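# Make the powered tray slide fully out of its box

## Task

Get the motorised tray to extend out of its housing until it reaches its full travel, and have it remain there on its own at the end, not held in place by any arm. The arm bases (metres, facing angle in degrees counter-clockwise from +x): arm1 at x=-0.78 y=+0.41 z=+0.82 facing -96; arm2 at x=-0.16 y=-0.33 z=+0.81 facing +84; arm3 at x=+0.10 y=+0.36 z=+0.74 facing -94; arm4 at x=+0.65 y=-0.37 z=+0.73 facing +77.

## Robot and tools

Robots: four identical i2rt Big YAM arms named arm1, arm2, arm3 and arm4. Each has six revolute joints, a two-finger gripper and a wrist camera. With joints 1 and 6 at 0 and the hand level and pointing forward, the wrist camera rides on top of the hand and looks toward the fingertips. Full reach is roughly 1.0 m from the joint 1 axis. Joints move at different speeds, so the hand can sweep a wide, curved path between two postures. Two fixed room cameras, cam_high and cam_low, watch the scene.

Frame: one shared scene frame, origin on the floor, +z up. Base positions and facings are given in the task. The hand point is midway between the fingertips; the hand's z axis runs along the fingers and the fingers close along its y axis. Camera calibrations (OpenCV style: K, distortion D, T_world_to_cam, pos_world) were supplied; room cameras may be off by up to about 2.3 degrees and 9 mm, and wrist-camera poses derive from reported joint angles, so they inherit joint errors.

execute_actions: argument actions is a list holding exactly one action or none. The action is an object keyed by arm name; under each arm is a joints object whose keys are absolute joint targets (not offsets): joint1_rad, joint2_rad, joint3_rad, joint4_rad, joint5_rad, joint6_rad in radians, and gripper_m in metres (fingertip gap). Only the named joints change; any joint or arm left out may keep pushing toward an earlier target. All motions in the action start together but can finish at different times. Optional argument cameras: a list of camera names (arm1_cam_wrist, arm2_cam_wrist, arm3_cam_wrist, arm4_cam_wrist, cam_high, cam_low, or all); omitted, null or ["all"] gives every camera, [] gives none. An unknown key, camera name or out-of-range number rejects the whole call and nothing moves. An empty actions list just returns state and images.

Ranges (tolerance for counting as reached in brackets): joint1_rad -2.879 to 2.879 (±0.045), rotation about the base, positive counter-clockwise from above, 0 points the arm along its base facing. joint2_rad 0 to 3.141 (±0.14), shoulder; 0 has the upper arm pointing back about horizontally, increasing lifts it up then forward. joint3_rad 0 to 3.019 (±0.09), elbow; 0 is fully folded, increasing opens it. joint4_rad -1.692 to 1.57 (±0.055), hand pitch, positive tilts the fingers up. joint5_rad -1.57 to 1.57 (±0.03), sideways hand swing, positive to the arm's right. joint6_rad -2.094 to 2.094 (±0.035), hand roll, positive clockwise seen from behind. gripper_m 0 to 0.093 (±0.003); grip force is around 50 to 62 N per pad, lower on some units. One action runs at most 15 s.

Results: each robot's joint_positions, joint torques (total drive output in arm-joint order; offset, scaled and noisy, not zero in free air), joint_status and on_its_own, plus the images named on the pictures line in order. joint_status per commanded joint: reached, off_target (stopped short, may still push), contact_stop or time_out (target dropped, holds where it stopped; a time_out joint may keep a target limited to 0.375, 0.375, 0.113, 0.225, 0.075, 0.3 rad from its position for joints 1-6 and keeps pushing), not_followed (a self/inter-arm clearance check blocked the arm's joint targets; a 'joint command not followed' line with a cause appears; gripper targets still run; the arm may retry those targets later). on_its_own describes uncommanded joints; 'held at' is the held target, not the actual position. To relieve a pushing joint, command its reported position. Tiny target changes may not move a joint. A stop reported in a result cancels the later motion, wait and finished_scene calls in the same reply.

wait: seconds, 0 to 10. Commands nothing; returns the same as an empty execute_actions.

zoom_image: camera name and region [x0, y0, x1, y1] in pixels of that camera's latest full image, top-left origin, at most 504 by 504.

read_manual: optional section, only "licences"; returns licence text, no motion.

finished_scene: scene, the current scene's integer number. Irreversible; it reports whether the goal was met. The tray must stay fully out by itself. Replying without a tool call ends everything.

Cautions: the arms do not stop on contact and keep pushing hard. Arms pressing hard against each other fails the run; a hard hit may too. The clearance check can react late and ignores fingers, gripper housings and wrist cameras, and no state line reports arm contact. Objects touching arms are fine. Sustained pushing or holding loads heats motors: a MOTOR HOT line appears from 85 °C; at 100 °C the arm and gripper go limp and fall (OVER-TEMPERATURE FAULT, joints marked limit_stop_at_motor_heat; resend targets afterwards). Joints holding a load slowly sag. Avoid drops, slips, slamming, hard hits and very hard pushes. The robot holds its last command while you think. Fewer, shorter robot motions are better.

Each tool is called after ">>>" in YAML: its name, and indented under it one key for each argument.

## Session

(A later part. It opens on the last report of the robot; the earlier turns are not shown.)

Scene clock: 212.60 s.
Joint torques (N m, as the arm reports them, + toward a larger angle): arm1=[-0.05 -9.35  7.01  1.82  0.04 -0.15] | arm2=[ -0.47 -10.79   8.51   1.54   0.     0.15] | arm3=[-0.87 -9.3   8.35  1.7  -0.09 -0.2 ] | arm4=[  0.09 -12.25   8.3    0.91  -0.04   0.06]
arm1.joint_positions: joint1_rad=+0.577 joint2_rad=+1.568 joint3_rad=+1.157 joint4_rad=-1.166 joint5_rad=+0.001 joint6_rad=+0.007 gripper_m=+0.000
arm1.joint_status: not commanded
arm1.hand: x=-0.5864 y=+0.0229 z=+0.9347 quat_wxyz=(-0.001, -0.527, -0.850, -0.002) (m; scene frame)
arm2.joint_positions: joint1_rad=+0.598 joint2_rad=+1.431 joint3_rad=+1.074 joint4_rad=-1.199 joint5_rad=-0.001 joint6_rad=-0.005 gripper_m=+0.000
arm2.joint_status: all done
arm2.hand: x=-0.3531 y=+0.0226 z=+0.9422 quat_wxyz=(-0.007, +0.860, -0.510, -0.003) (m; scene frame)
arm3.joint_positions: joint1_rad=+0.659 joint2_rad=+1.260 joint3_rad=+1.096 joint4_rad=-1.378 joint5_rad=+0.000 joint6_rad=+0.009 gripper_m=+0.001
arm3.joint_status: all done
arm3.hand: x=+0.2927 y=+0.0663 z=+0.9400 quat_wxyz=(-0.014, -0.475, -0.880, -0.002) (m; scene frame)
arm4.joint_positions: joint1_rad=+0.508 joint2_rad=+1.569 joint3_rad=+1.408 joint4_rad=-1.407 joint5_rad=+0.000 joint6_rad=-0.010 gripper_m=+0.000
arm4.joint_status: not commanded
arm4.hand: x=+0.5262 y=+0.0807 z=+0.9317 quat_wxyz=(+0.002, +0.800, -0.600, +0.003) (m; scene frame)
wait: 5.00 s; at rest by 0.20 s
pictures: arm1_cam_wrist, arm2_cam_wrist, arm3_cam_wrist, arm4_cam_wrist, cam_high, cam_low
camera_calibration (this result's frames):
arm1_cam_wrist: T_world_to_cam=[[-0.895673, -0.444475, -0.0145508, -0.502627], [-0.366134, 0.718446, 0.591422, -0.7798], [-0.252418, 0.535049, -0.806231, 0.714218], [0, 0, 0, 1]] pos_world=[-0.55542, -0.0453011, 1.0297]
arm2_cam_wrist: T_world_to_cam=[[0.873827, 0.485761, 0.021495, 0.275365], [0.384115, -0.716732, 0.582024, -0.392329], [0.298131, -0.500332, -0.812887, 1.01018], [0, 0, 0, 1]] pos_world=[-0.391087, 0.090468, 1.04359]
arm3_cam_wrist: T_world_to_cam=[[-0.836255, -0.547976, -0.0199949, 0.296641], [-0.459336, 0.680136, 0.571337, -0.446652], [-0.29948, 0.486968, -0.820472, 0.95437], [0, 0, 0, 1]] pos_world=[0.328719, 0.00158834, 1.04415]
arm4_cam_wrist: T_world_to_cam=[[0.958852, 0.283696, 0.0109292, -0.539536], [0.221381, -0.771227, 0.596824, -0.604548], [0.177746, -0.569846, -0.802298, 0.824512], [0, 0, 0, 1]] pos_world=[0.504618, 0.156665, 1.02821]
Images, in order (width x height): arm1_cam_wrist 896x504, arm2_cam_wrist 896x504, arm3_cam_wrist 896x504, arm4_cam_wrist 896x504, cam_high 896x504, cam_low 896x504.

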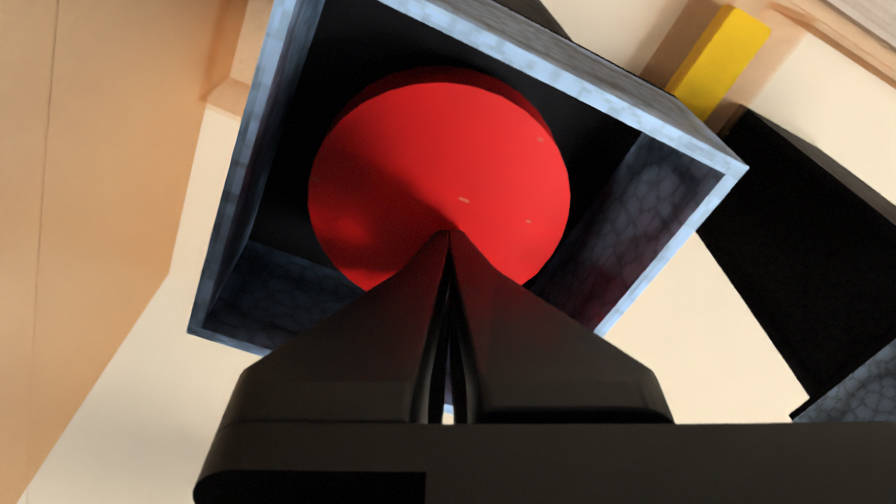

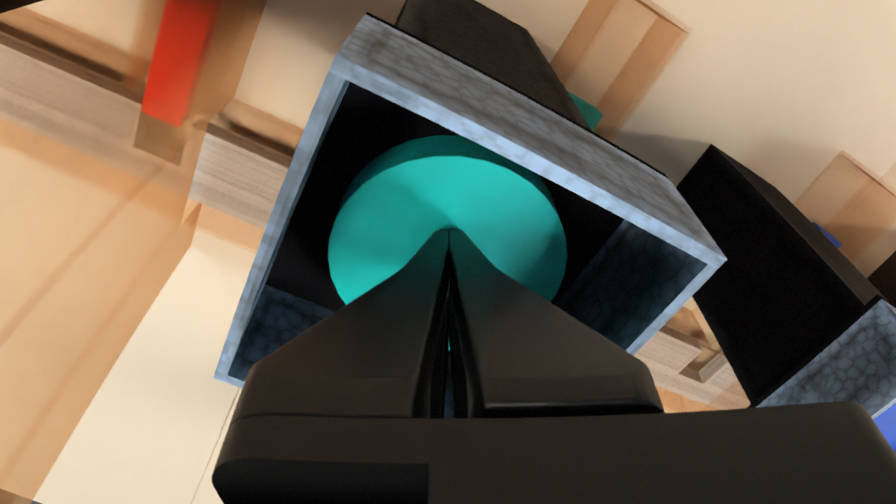

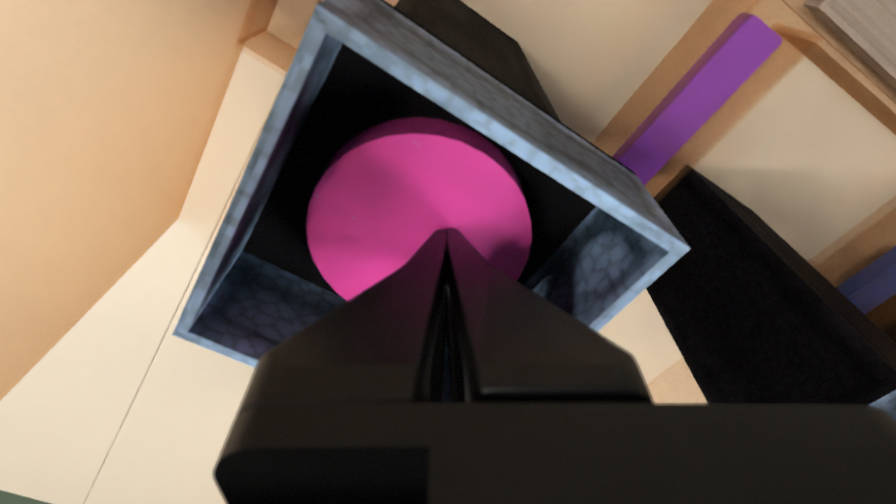

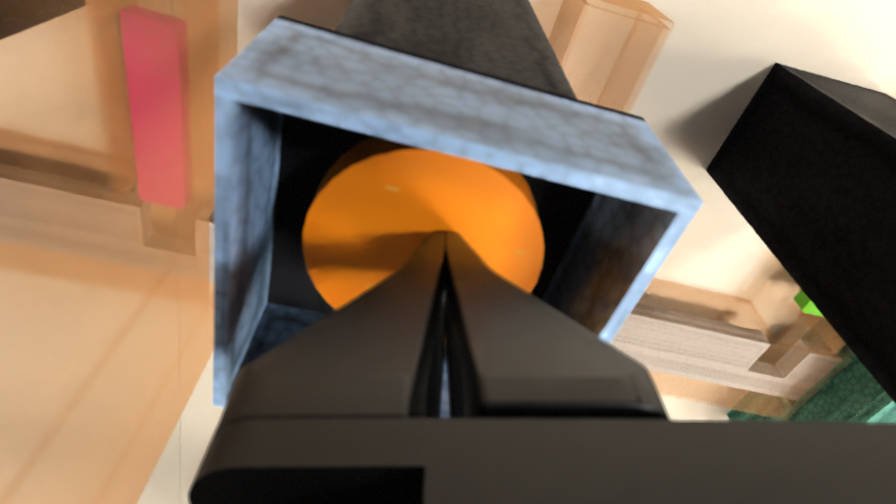

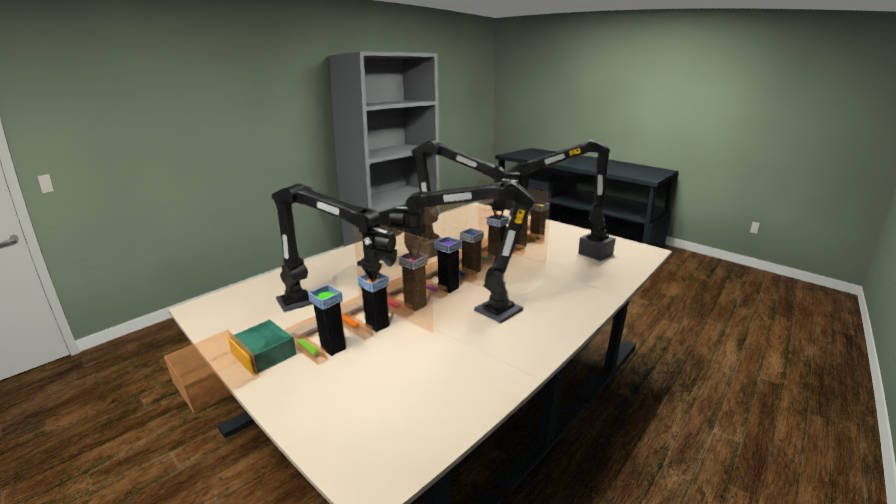

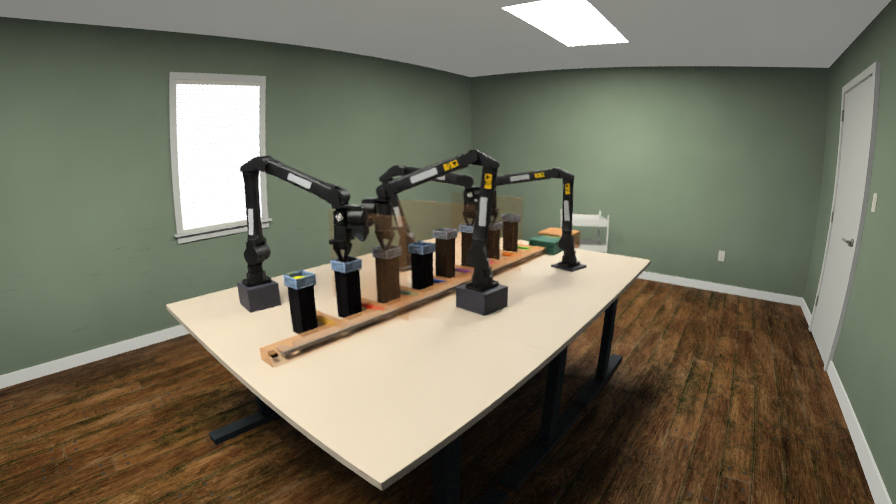

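>>> wait:
  seconds: 4

Scene clock: 216.73 s.
Joint torques (N m, as the arm reports them, + toward a larger angle): arm1=[-0.13 -9.34  6.99  1.81  0.05 -0.14] | arm2=[ -0.21 -10.78   8.41   1.59  -0.01   0.17] | arm3=[-0.73 -9.19  8.38  1.67 -0.09 -0.2 ] | arm4=[  0.08 -12.25   8.3    0.93  -0.04   0.06]
arm1.joint_positions: joint1_rad=+0.577 joint2_rad=+1.568 joint3_rad=+1.157 joint4_rad=-1.166 joint5_rad=+0.001 joint6_rad=+0.007 gripper_m=+0.000
arm1.joint_status: not commanded
arm1.hand: x=-0.5864 y=+0.0229 z=+0.9347 quat_wxyz=(-0.001, -0.527, -0.850, -0.002) (m; scene frame)
arm2.joint_positions: joint1_rad=+0.598 joint2_rad=+1.431 joint3_rad=+1.074 joint4_rad=-1.199 joint5_rad=-0.001 joint6_rad=-0.005 gripper_m=+0.000
arm2.joint_status: all done
arm2.hand: x=-0.3531 y=+0.0226 z=+0.9422 quat_wxyz=(-0.007, +0.860, -0.510, -0.003) (m; scene frame)
arm3.joint_positions: joint1_rad=+0.659 joint2_rad=+1.260 joint3_rad=+1.096 joint4_rad=-1.378 joint5_rad=+0.000 joint6_rad=+0.009 gripper_m=+0.001
arm3.joint_status: all done
arm3.hand: x=+0.2927 y=+0.0663 z=+0.9400 quat_wxyz=(-0.014, -0.475, -0.880, -0.002) (m; scene frame)
arm4.joint_positions: joint1_rad=+0.508 joint2_rad=+1.569 joint3_rad=+1.408 joint4_rad=-1.407 joint5_rad=+0.000 joint6_rad=-0.010 gripper_m=+0.000
arm4.joint_status: not commanded
arm4.hand: x=+0.5262 y=+0.0807 z=+0.9317 quat_wxyz=(+0.002, +0.800, -0.600, +0.003) (m; scene frame)
wait: 4.00 s; at rest by 0.13 s
pictures: arm1_cam_wrist, arm2_cam_wrist, arm3_cam_wrist, arm4_cam_wrist, cam_high, cam_low
camera_calibration (this result's frames):
arm1_cam_wrist: T_world_to_cam=[[-0.895673, -0.444475, -0.0145508, -0.502627], [-0.366134, 0.718446, 0.591422, -0.7798], [-0.252418, 0.535049, -0.806231, 0.714218], [0, 0, 0, 1]] pos_world=[-0.55542, -0.0453011, 1.0297]
arm2_cam_wrist: T_world_to_cam=[[0.873827, 0.485761, 0.021495, 0.275365], [0.384115, -0.716732, 0.582024, -0.392329], [0.298131, -0.500332, -0.812887, 1.01018], [0, 0, 0, 1]] pos_world=[-0.391087, 0.090468, 1.04359]
arm3_cam_wrist: T_world_to_cam=[[-0.836255, -0.547976, -0.0199949, 0.296641], [-0.459336, 0.680136, 0.571337, -0.446652], [-0.29948, 0.486968, -0.820472, 0.95437], [0, 0, 0, 1]] pos_world=[0.328719, 0.00158834, 1.04415]
arm4_cam_wrist: T_world_to_cam=[[0.958852, 0.283696, 0.0109292, -0.539536], [0.221381, -0.771227, 0.596824, -0.604548], [0.177746, -0.569846, -0.802298, 0.824512], [0, 0, 0, 1]] pos_world=[0.504618, 0.156665, 1.02821]
Images, in order (width x height): arm1_cam_wrist 896x504, arm2_cam_wrist 896x504, arm3_cam_wrist 896x504, arm4_cam_wrist 896x504, cam_high 896x504, cam_low 896x504.

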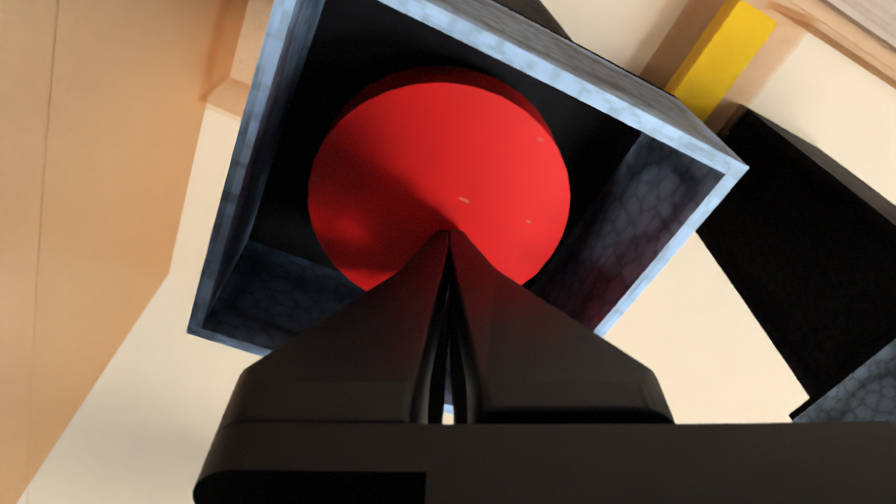

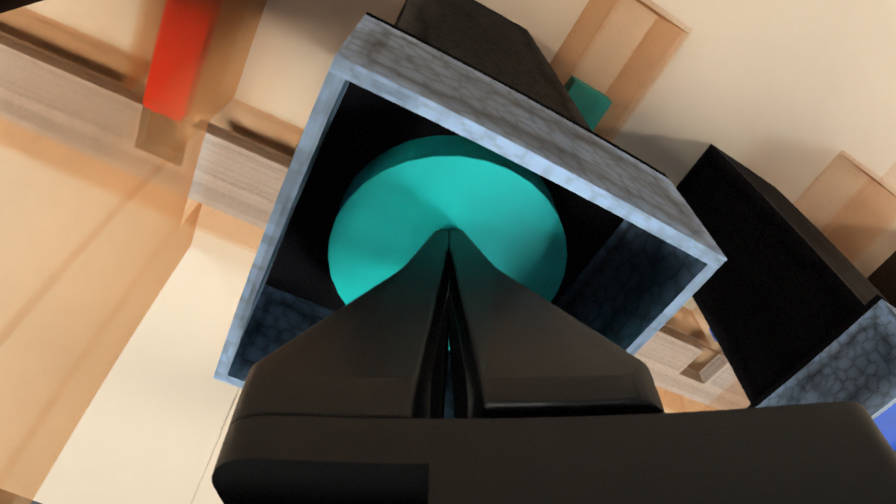

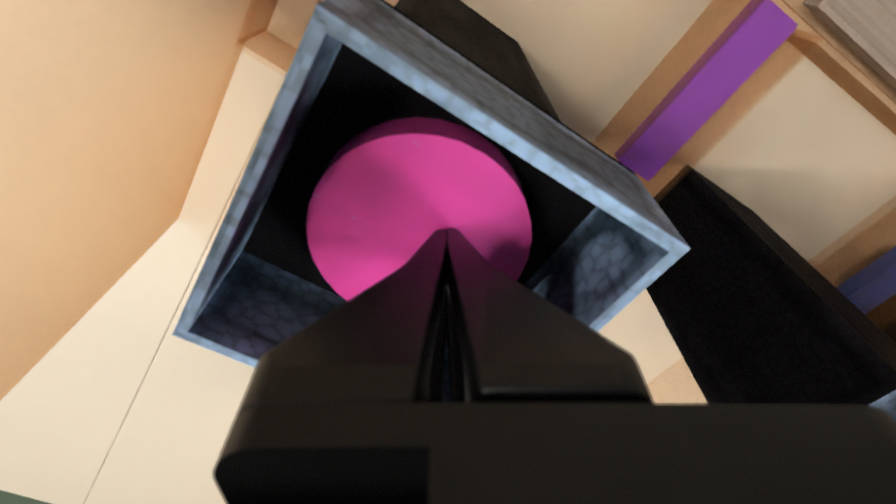

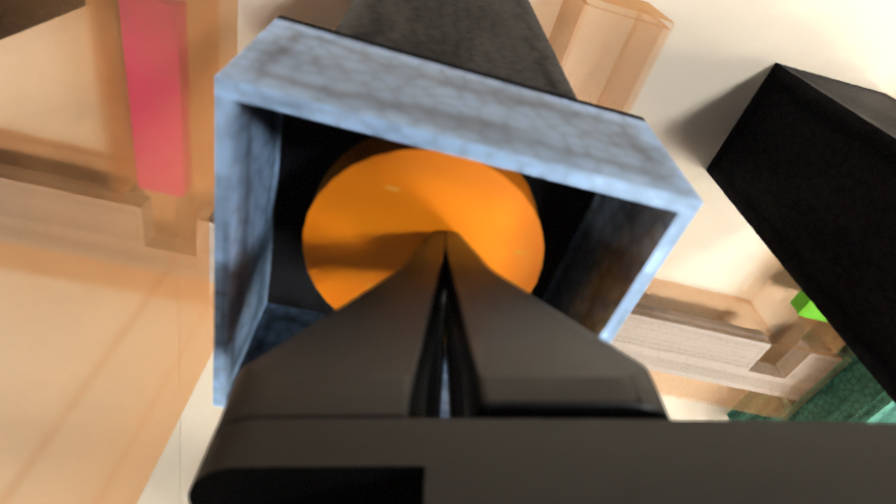

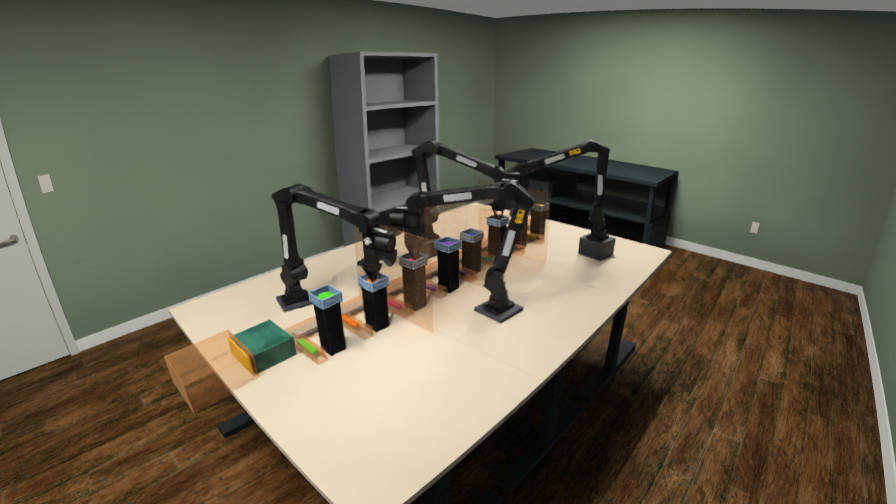

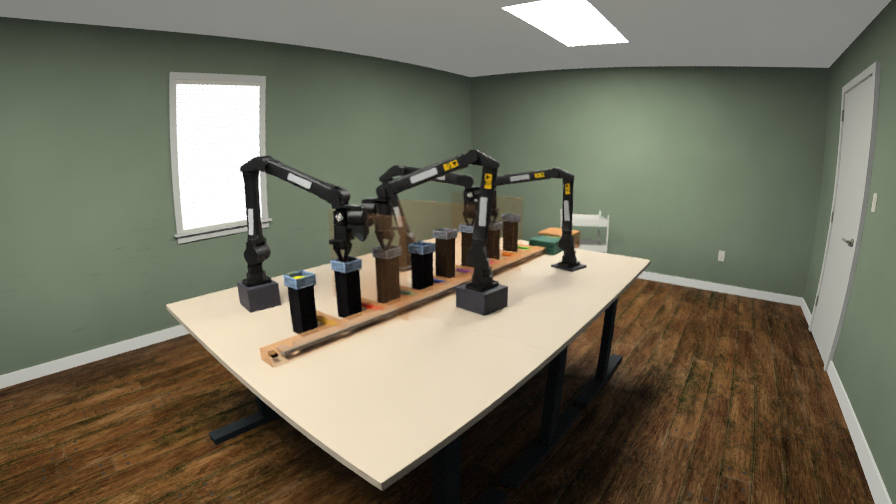

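>>> zoom_image:
  camera: "cam_high"
  region: [280, 260, 480, 372]

Region (280, 260, 480, 372) of cam_high's 896x504 image, scaled by 2.520, with more detail than that image has; it fills the top 282 rows of this view, and the rest is white.

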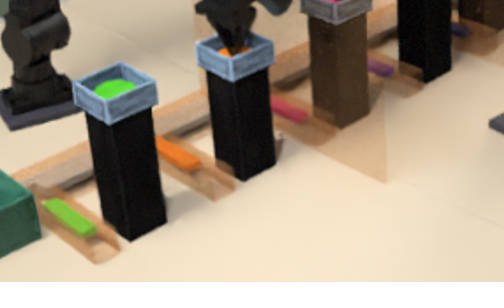

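>>> execute_actions:
  actions: []
  cameras: ["cam_high"]

>>> zoom_image:
  camera: "cam_high"
  region: [160, 200, 560, 420]

Scene clock: 216.97 s.
Joint torques (N m, as the arm reports them, + toward a larger angle): arm1=[ 0.   -9.36  7.    1.78  0.04 -0.14] | arm2=[ -0.43 -10.94   8.44   1.7   -0.01   0.15] | arm3=[-0.77 -9.14  8.37  1.68 -0.09 -0.21] | arm4=[  0.1  -12.25   8.3    0.92  -0.04   0.06]
arm1.joint_positions: joint1_rad=+0.577 joint2_rad=+1.568 joint3_rad=+1.157 joint4_rad=-1.166 joint5_rad=+0.001 joint6_rad=+0.007 gripper_m=+0.000
arm1.joint_status: not commanded
arm1.hand: x=-0.5864 y=+0.0229 z=+0.9347 quat_wxyz=(-0.001, -0.527, -0.850, -0.002) (m; scene frame)
arm2.joint_positions: joint1_rad=+0.598 joint2_rad=+1.431 joint3_rad=+1.074 joint4_rad=-1.199 joint5_rad=-0.001 joint6_rad=-0.005 gripper_m=+0.000
arm2.joint_status: all done
arm2.hand: x=-0.3531 y=+0.0226 z=+0.9422 quat_wxyz=(-0.007, +0.860, -0.510, -0.003) (m; scene frame)
arm3.joint_positions: joint1_rad=+0.659 joint2_rad=+1.260 joint3_rad=+1.096 joint4_rad=-1.378 joint5_rad=+0.000 joint6_rad=+0.009 gripper_m=+0.001
arm3.joint_status: all done
arm3.hand: x=+0.2927 y=+0.0663 z=+0.9400 quat_wxyz=(-0.014, -0.475, -0.880, -0.002) (m; scene frame)
arm4.joint_positions: joint1_rad=+0.508 joint2_rad=+1.569 joint3_rad=+1.408 joint4_rad=-1.407 joint5_rad=+0.000 joint6_rad=-0.010 gripper_m=+0.000
arm4.joint_status: not commanded
arm4.hand: x=+0.5262 y=+0.0807 z=+0.9317 quat_wxyz=(+0.002, +0.800, -0.600, +0.003) (m; scene frame)
pictures: cam_high
Images, in order (width x height): cam_high 896x504.

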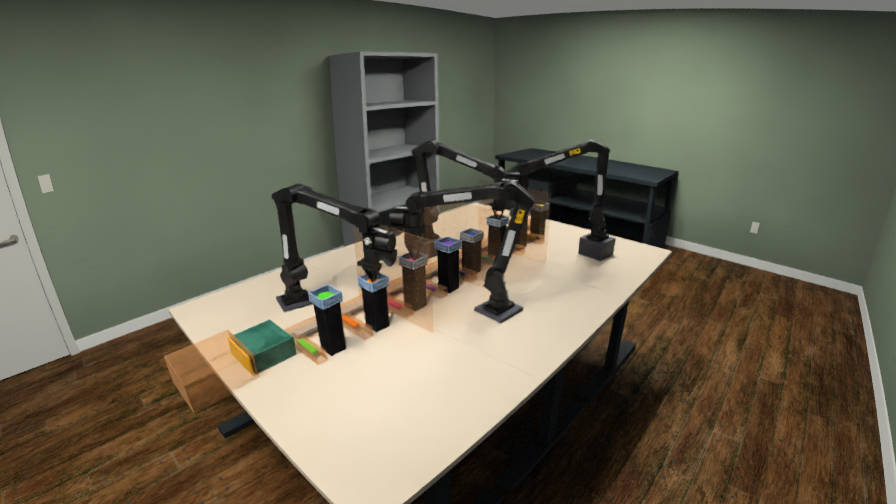

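Region (160, 200, 560, 420) of cam_high's 896x504 image, scaled by 1.260, with more detail than that image has; it fills the top 277 rows of this view, and the rest is white.

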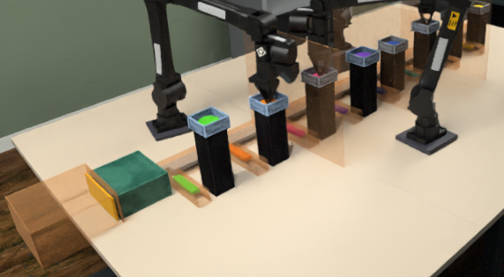

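>>> wait:
  seconds: 3

Scene clock: 220.03 s.
Joint torques (N m, as the arm reports them, + toward a larger angle): arm1=[-0.09 -9.36  6.97  1.77  0.02 -0.13] | arm2=[ -0.29 -10.93   8.43   1.62  -0.02   0.17] | arm3=[-0.71 -9.34  8.36  1.68 -0.09 -0.2 ] | arm4=[  0.13 -12.23   8.31   0.92  -0.04   0.06]
arm1.joint_positions: joint1_rad=+0.577 joint2_rad=+1.568 joint3_rad=+1.157 joint4_rad=-1.166 joint5_rad=+0.001 joint6_rad=+0.007 gripper_m=+0.000
arm1.joint_status: not commanded
arm1.hand: x=-0.5864 y=+0.0229 z=+0.9347 quat_wxyz=(-0.001, -0.527, -0.850, -0.002) (m; scene frame)
arm2.joint_positions: joint1_rad=+0.598 joint2_rad=+1.431 joint3_rad=+1.074 joint4_rad=-1.199 joint5_rad=-0.001 joint6_rad=-0.005 gripper_m=+0.000
arm2.joint_status: all done
arm2.hand: x=-0.3531 y=+0.0226 z=+0.9422 quat_wxyz=(-0.007, +0.860, -0.510, -0.003) (m; scene frame)
arm3.joint_positions: joint1_rad=+0.659 joint2_rad=+1.260 joint3_rad=+1.096 joint4_rad=-1.378 joint5_rad=+0.000 joint6_rad=+0.009 gripper_m=+0.001
arm3.joint_status: all done
arm3.hand: x=+0.2927 y=+0.0663 z=+0.9400 quat_wxyz=(-0.014, -0.475, -0.880, -0.002) (m; scene frame)
arm4.joint_positions: joint1_rad=+0.508 joint2_rad=+1.569 joint3_rad=+1.408 joint4_rad=-1.407 joint5_rad=+0.000 joint6_rad=-0.010 gripper_m=+0.000
arm4.joint_status: not commanded
arm4.hand: x=+0.5262 y=+0.0807 z=+0.9317 quat_wxyz=(+0.002, +0.800, -0.600, +0.003) (m; scene frame)
wait: 3.00 s; at rest by 0.20 s
pictures: arm1_cam_wrist, arm2_cam_wrist, arm3_cam_wrist, arm4_cam_wrist, cam_high, cam_low
camera_calibration (this result's frames):
arm1_cam_wrist: T_world_to_cam=[[-0.895673, -0.444475, -0.0145508, -0.502627], [-0.366134, 0.718446, 0.591422, -0.7798], [-0.252418, 0.535049, -0.806231, 0.714218], [0, 0, 0, 1]] pos_world=[-0.55542, -0.0453011, 1.0297]
arm2_cam_wrist: T_world_to_cam=[[0.873827, 0.485761, 0.021495, 0.275365], [0.384115, -0.716732, 0.582024, -0.392329], [0.298131, -0.500332, -0.812887, 1.01018], [0, 0, 0, 1]] pos_world=[-0.391087, 0.090468, 1.04359]
arm3_cam_wrist: T_world_to_cam=[[-0.836255, -0.547976, -0.0199949, 0.296641], [-0.459336, 0.680136, 0.571337, -0.446652], [-0.29948, 0.486968, -0.820472, 0.95437], [0, 0, 0, 1]] pos_world=[0.328719, 0.00158834, 1.04415]
arm4_cam_wrist: T_world_to_cam=[[0.958852, 0.283696, 0.0109292, -0.539536], [0.221381, -0.771227, 0.596824, -0.604548], [0.177746, -0.569846, -0.802298, 0.824512], [0, 0, 0, 1]] pos_world=[0.504618, 0.156665, 1.02821]
Images, in order (width x height): arm1_cam_wrist 896x504, arm2_cam_wrist 896x504, arm3_cam_wrist 896x504, arm4_cam_wrist 896x504, cam_high 896x504, cam_low 896x504.

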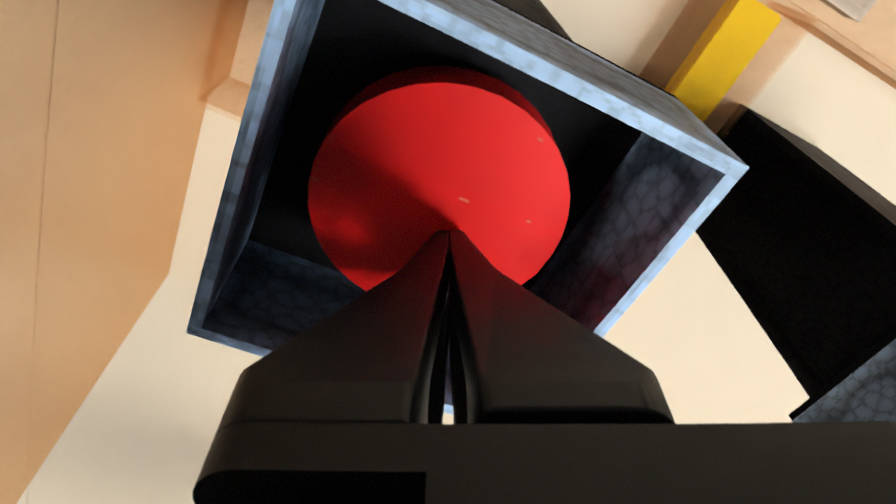

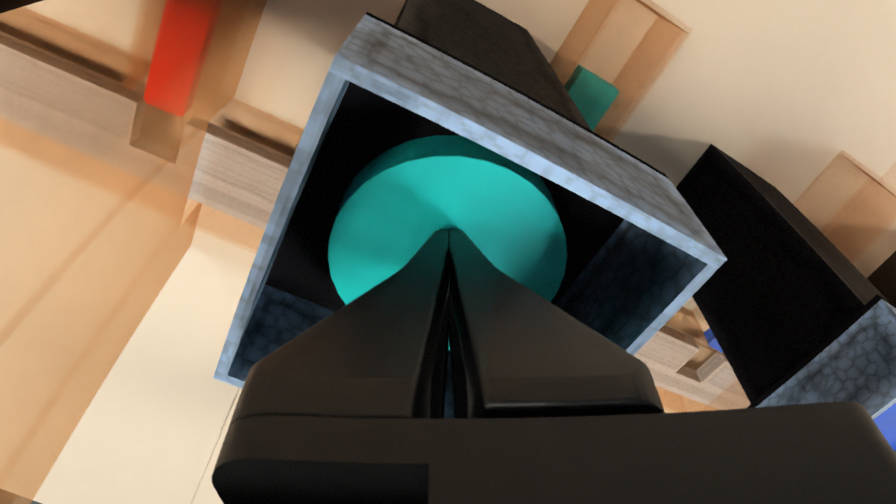

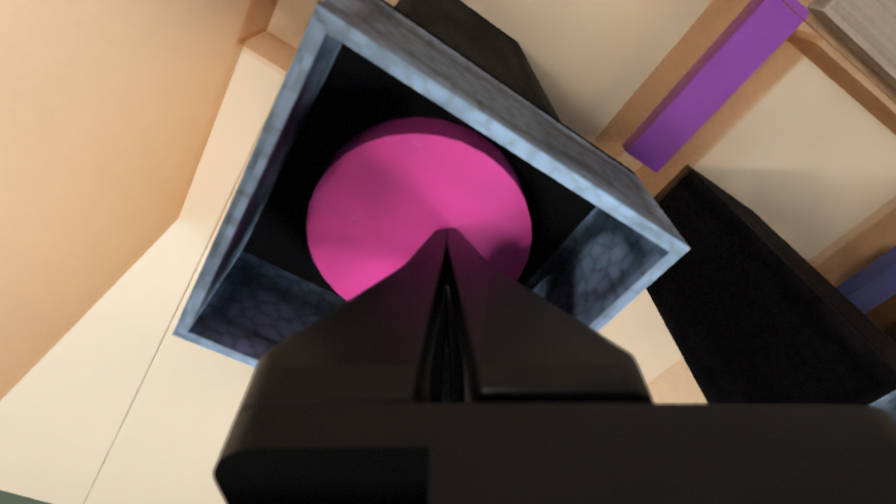

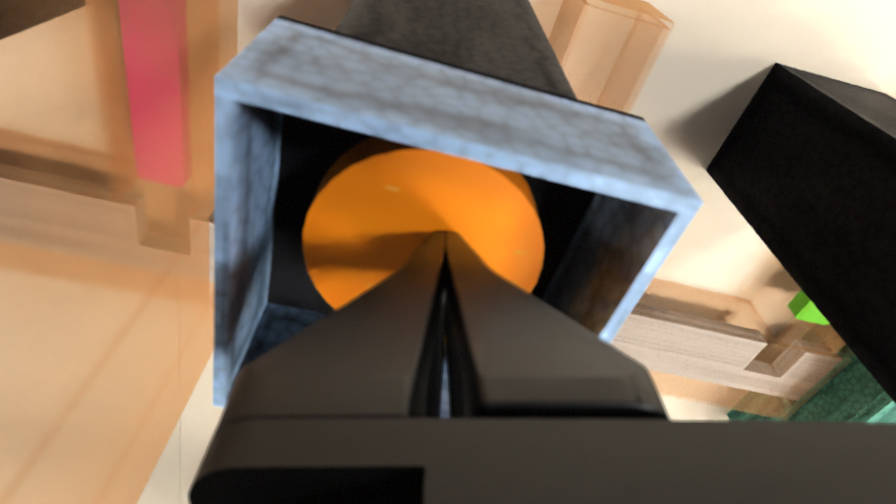

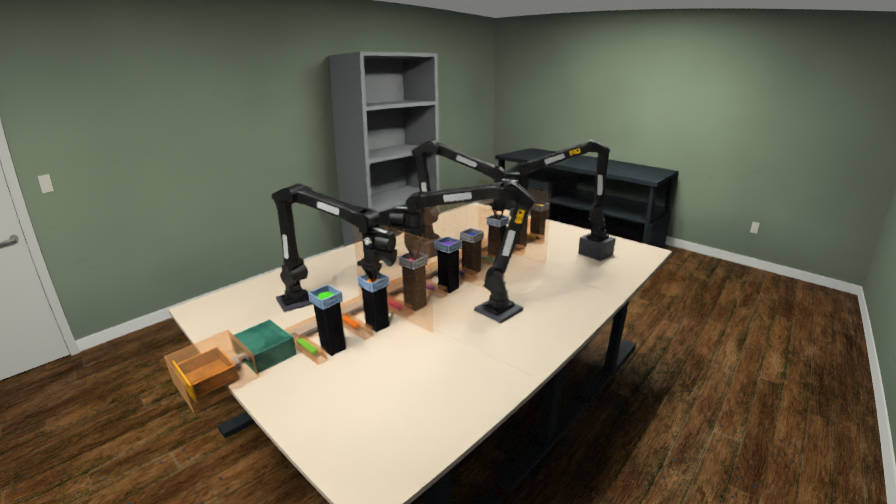

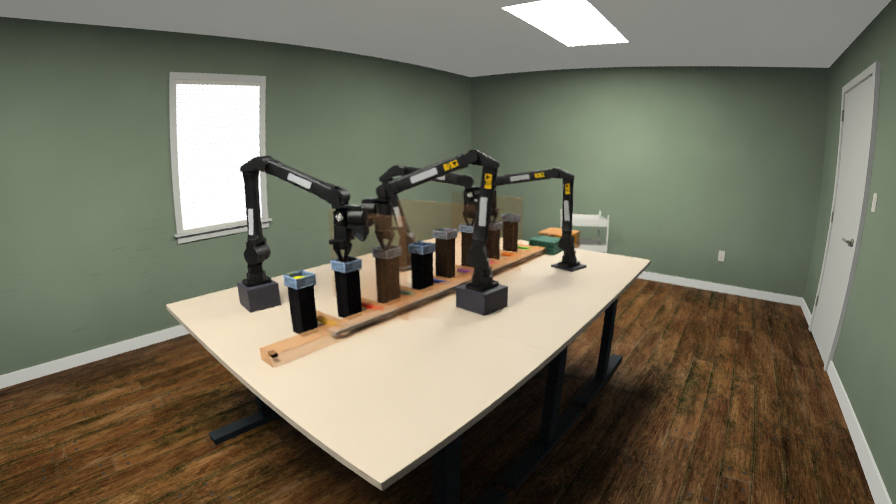

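>>> zoom_image:
  camera: "cam_high"
  region: [150, 300, 350, 420]

Region (150, 300, 350, 420) of cam_high's 896x504 image, scaled by 2.520, with more detail than that image has; it fills the top 302 rows of this view, and the rest is white.

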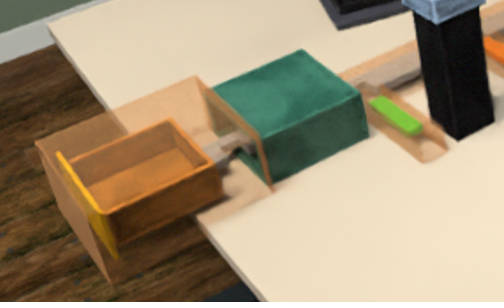

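>>> execute_actions:
  actions:
    - {"arm1": {"joints": {"joint1_rad": 0.571, "joint2_rad": 1.50, "joint3_rad": 1.27, "joint4_rad": -1.34}}, "arm2": {"joints": {"joint1_rad": 0.602, "joint2_rad": 1.381, "joint3_rad": 1.144, "joint4_rad": -1.334}}, "arm3": {"joints": {"joint1_rad": 0.664, "joint2_rad": 1.272, "joint3_rad": 1.228, "joint4_rad": -1.527}}, "arm4": {"joints": {"joint1_rad": 0.502, "joint2_rad": 1.548, "joint3_rad": 1.535, "joint4_rad": -1.558}}}
  cameras: ["cam_high"]

Scene clock: 221.30 s.
Joint torques (N m, as the arm reports them, + toward a larger angle): arm1=[-0.06 -9.52  9.96  0.48  0.04 -0.14] | arm2=[ -0.45 -12.7   12.72  -0.35  -0.01   0.17] | arm3=[ -0.9  -10.12  13.75  -0.03  -0.09  -0.2 ] | arm4=[  0.08 -14.92  14.86  -0.56  -0.04   0.06]
arm1.joint_positions: joint1_rad=+0.577 joint2_rad=+1.499 joint3_rad=+1.226 joint4_rad=-1.331 joint5_rad=+0.001 joint6_rad=+0.007 gripper_m=+0.000
arm1.joint_status: all done
arm1.hand: x=-0.5935 y=+0.0364 z=+0.9882 quat_wxyz=(+0.010, -0.527, -0.850, -0.009) (m; scene frame)
arm2.joint_positions: joint1_rad=+0.598 joint2_rad=+1.384 joint3_rad=+1.106 joint4_rad=-1.320 joint5_rad=-0.001 joint6_rad=-0.005 gripper_m=+0.000
arm2.joint_status: all done
arm2.hand: x=-0.3444 y=+0.0059 z=+0.9713 quat_wxyz=(+0.004, +0.860, -0.510, +0.015) (m; scene frame)
arm3.joint_positions: joint1_rad=+0.659 joint2_rad=+1.258 joint3_rad=+1.188 joint4_rad=-1.515 joint5_rad=+0.000 joint6_rad=+0.009 gripper_m=+0.001
arm3.joint_status: all done
arm3.hand: x=+0.2884 y=+0.0717 z=+0.9757 quat_wxyz=(+0.005, -0.475, -0.880, -0.012) (m; scene frame)
arm4.joint_positions: joint1_rad=+0.508 joint2_rad=+1.564 joint3_rad=+1.470 joint4_rad=-1.547 joint5_rad=+0.000 joint6_rad=-0.010 gripper_m=+0.000
arm4.joint_status: all done
arm4.hand: x=+0.5306 y=+0.0648 z=+0.9583 quat_wxyz=(+0.024, +0.800, -0.599, +0.031) (m; scene frame)
pictures: cam_high
Images, in order (width x height): cam_high 896x504.

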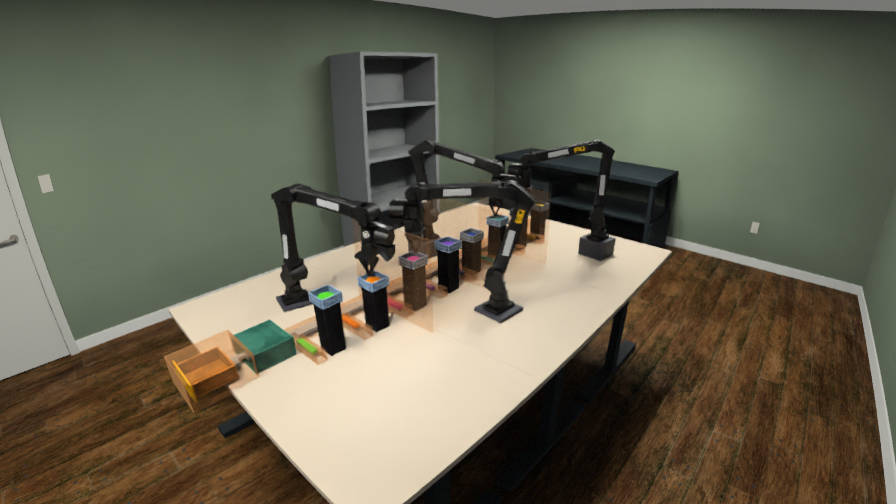

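>>> finished_scene:
  scene: 1

The scene is finished: the task was done.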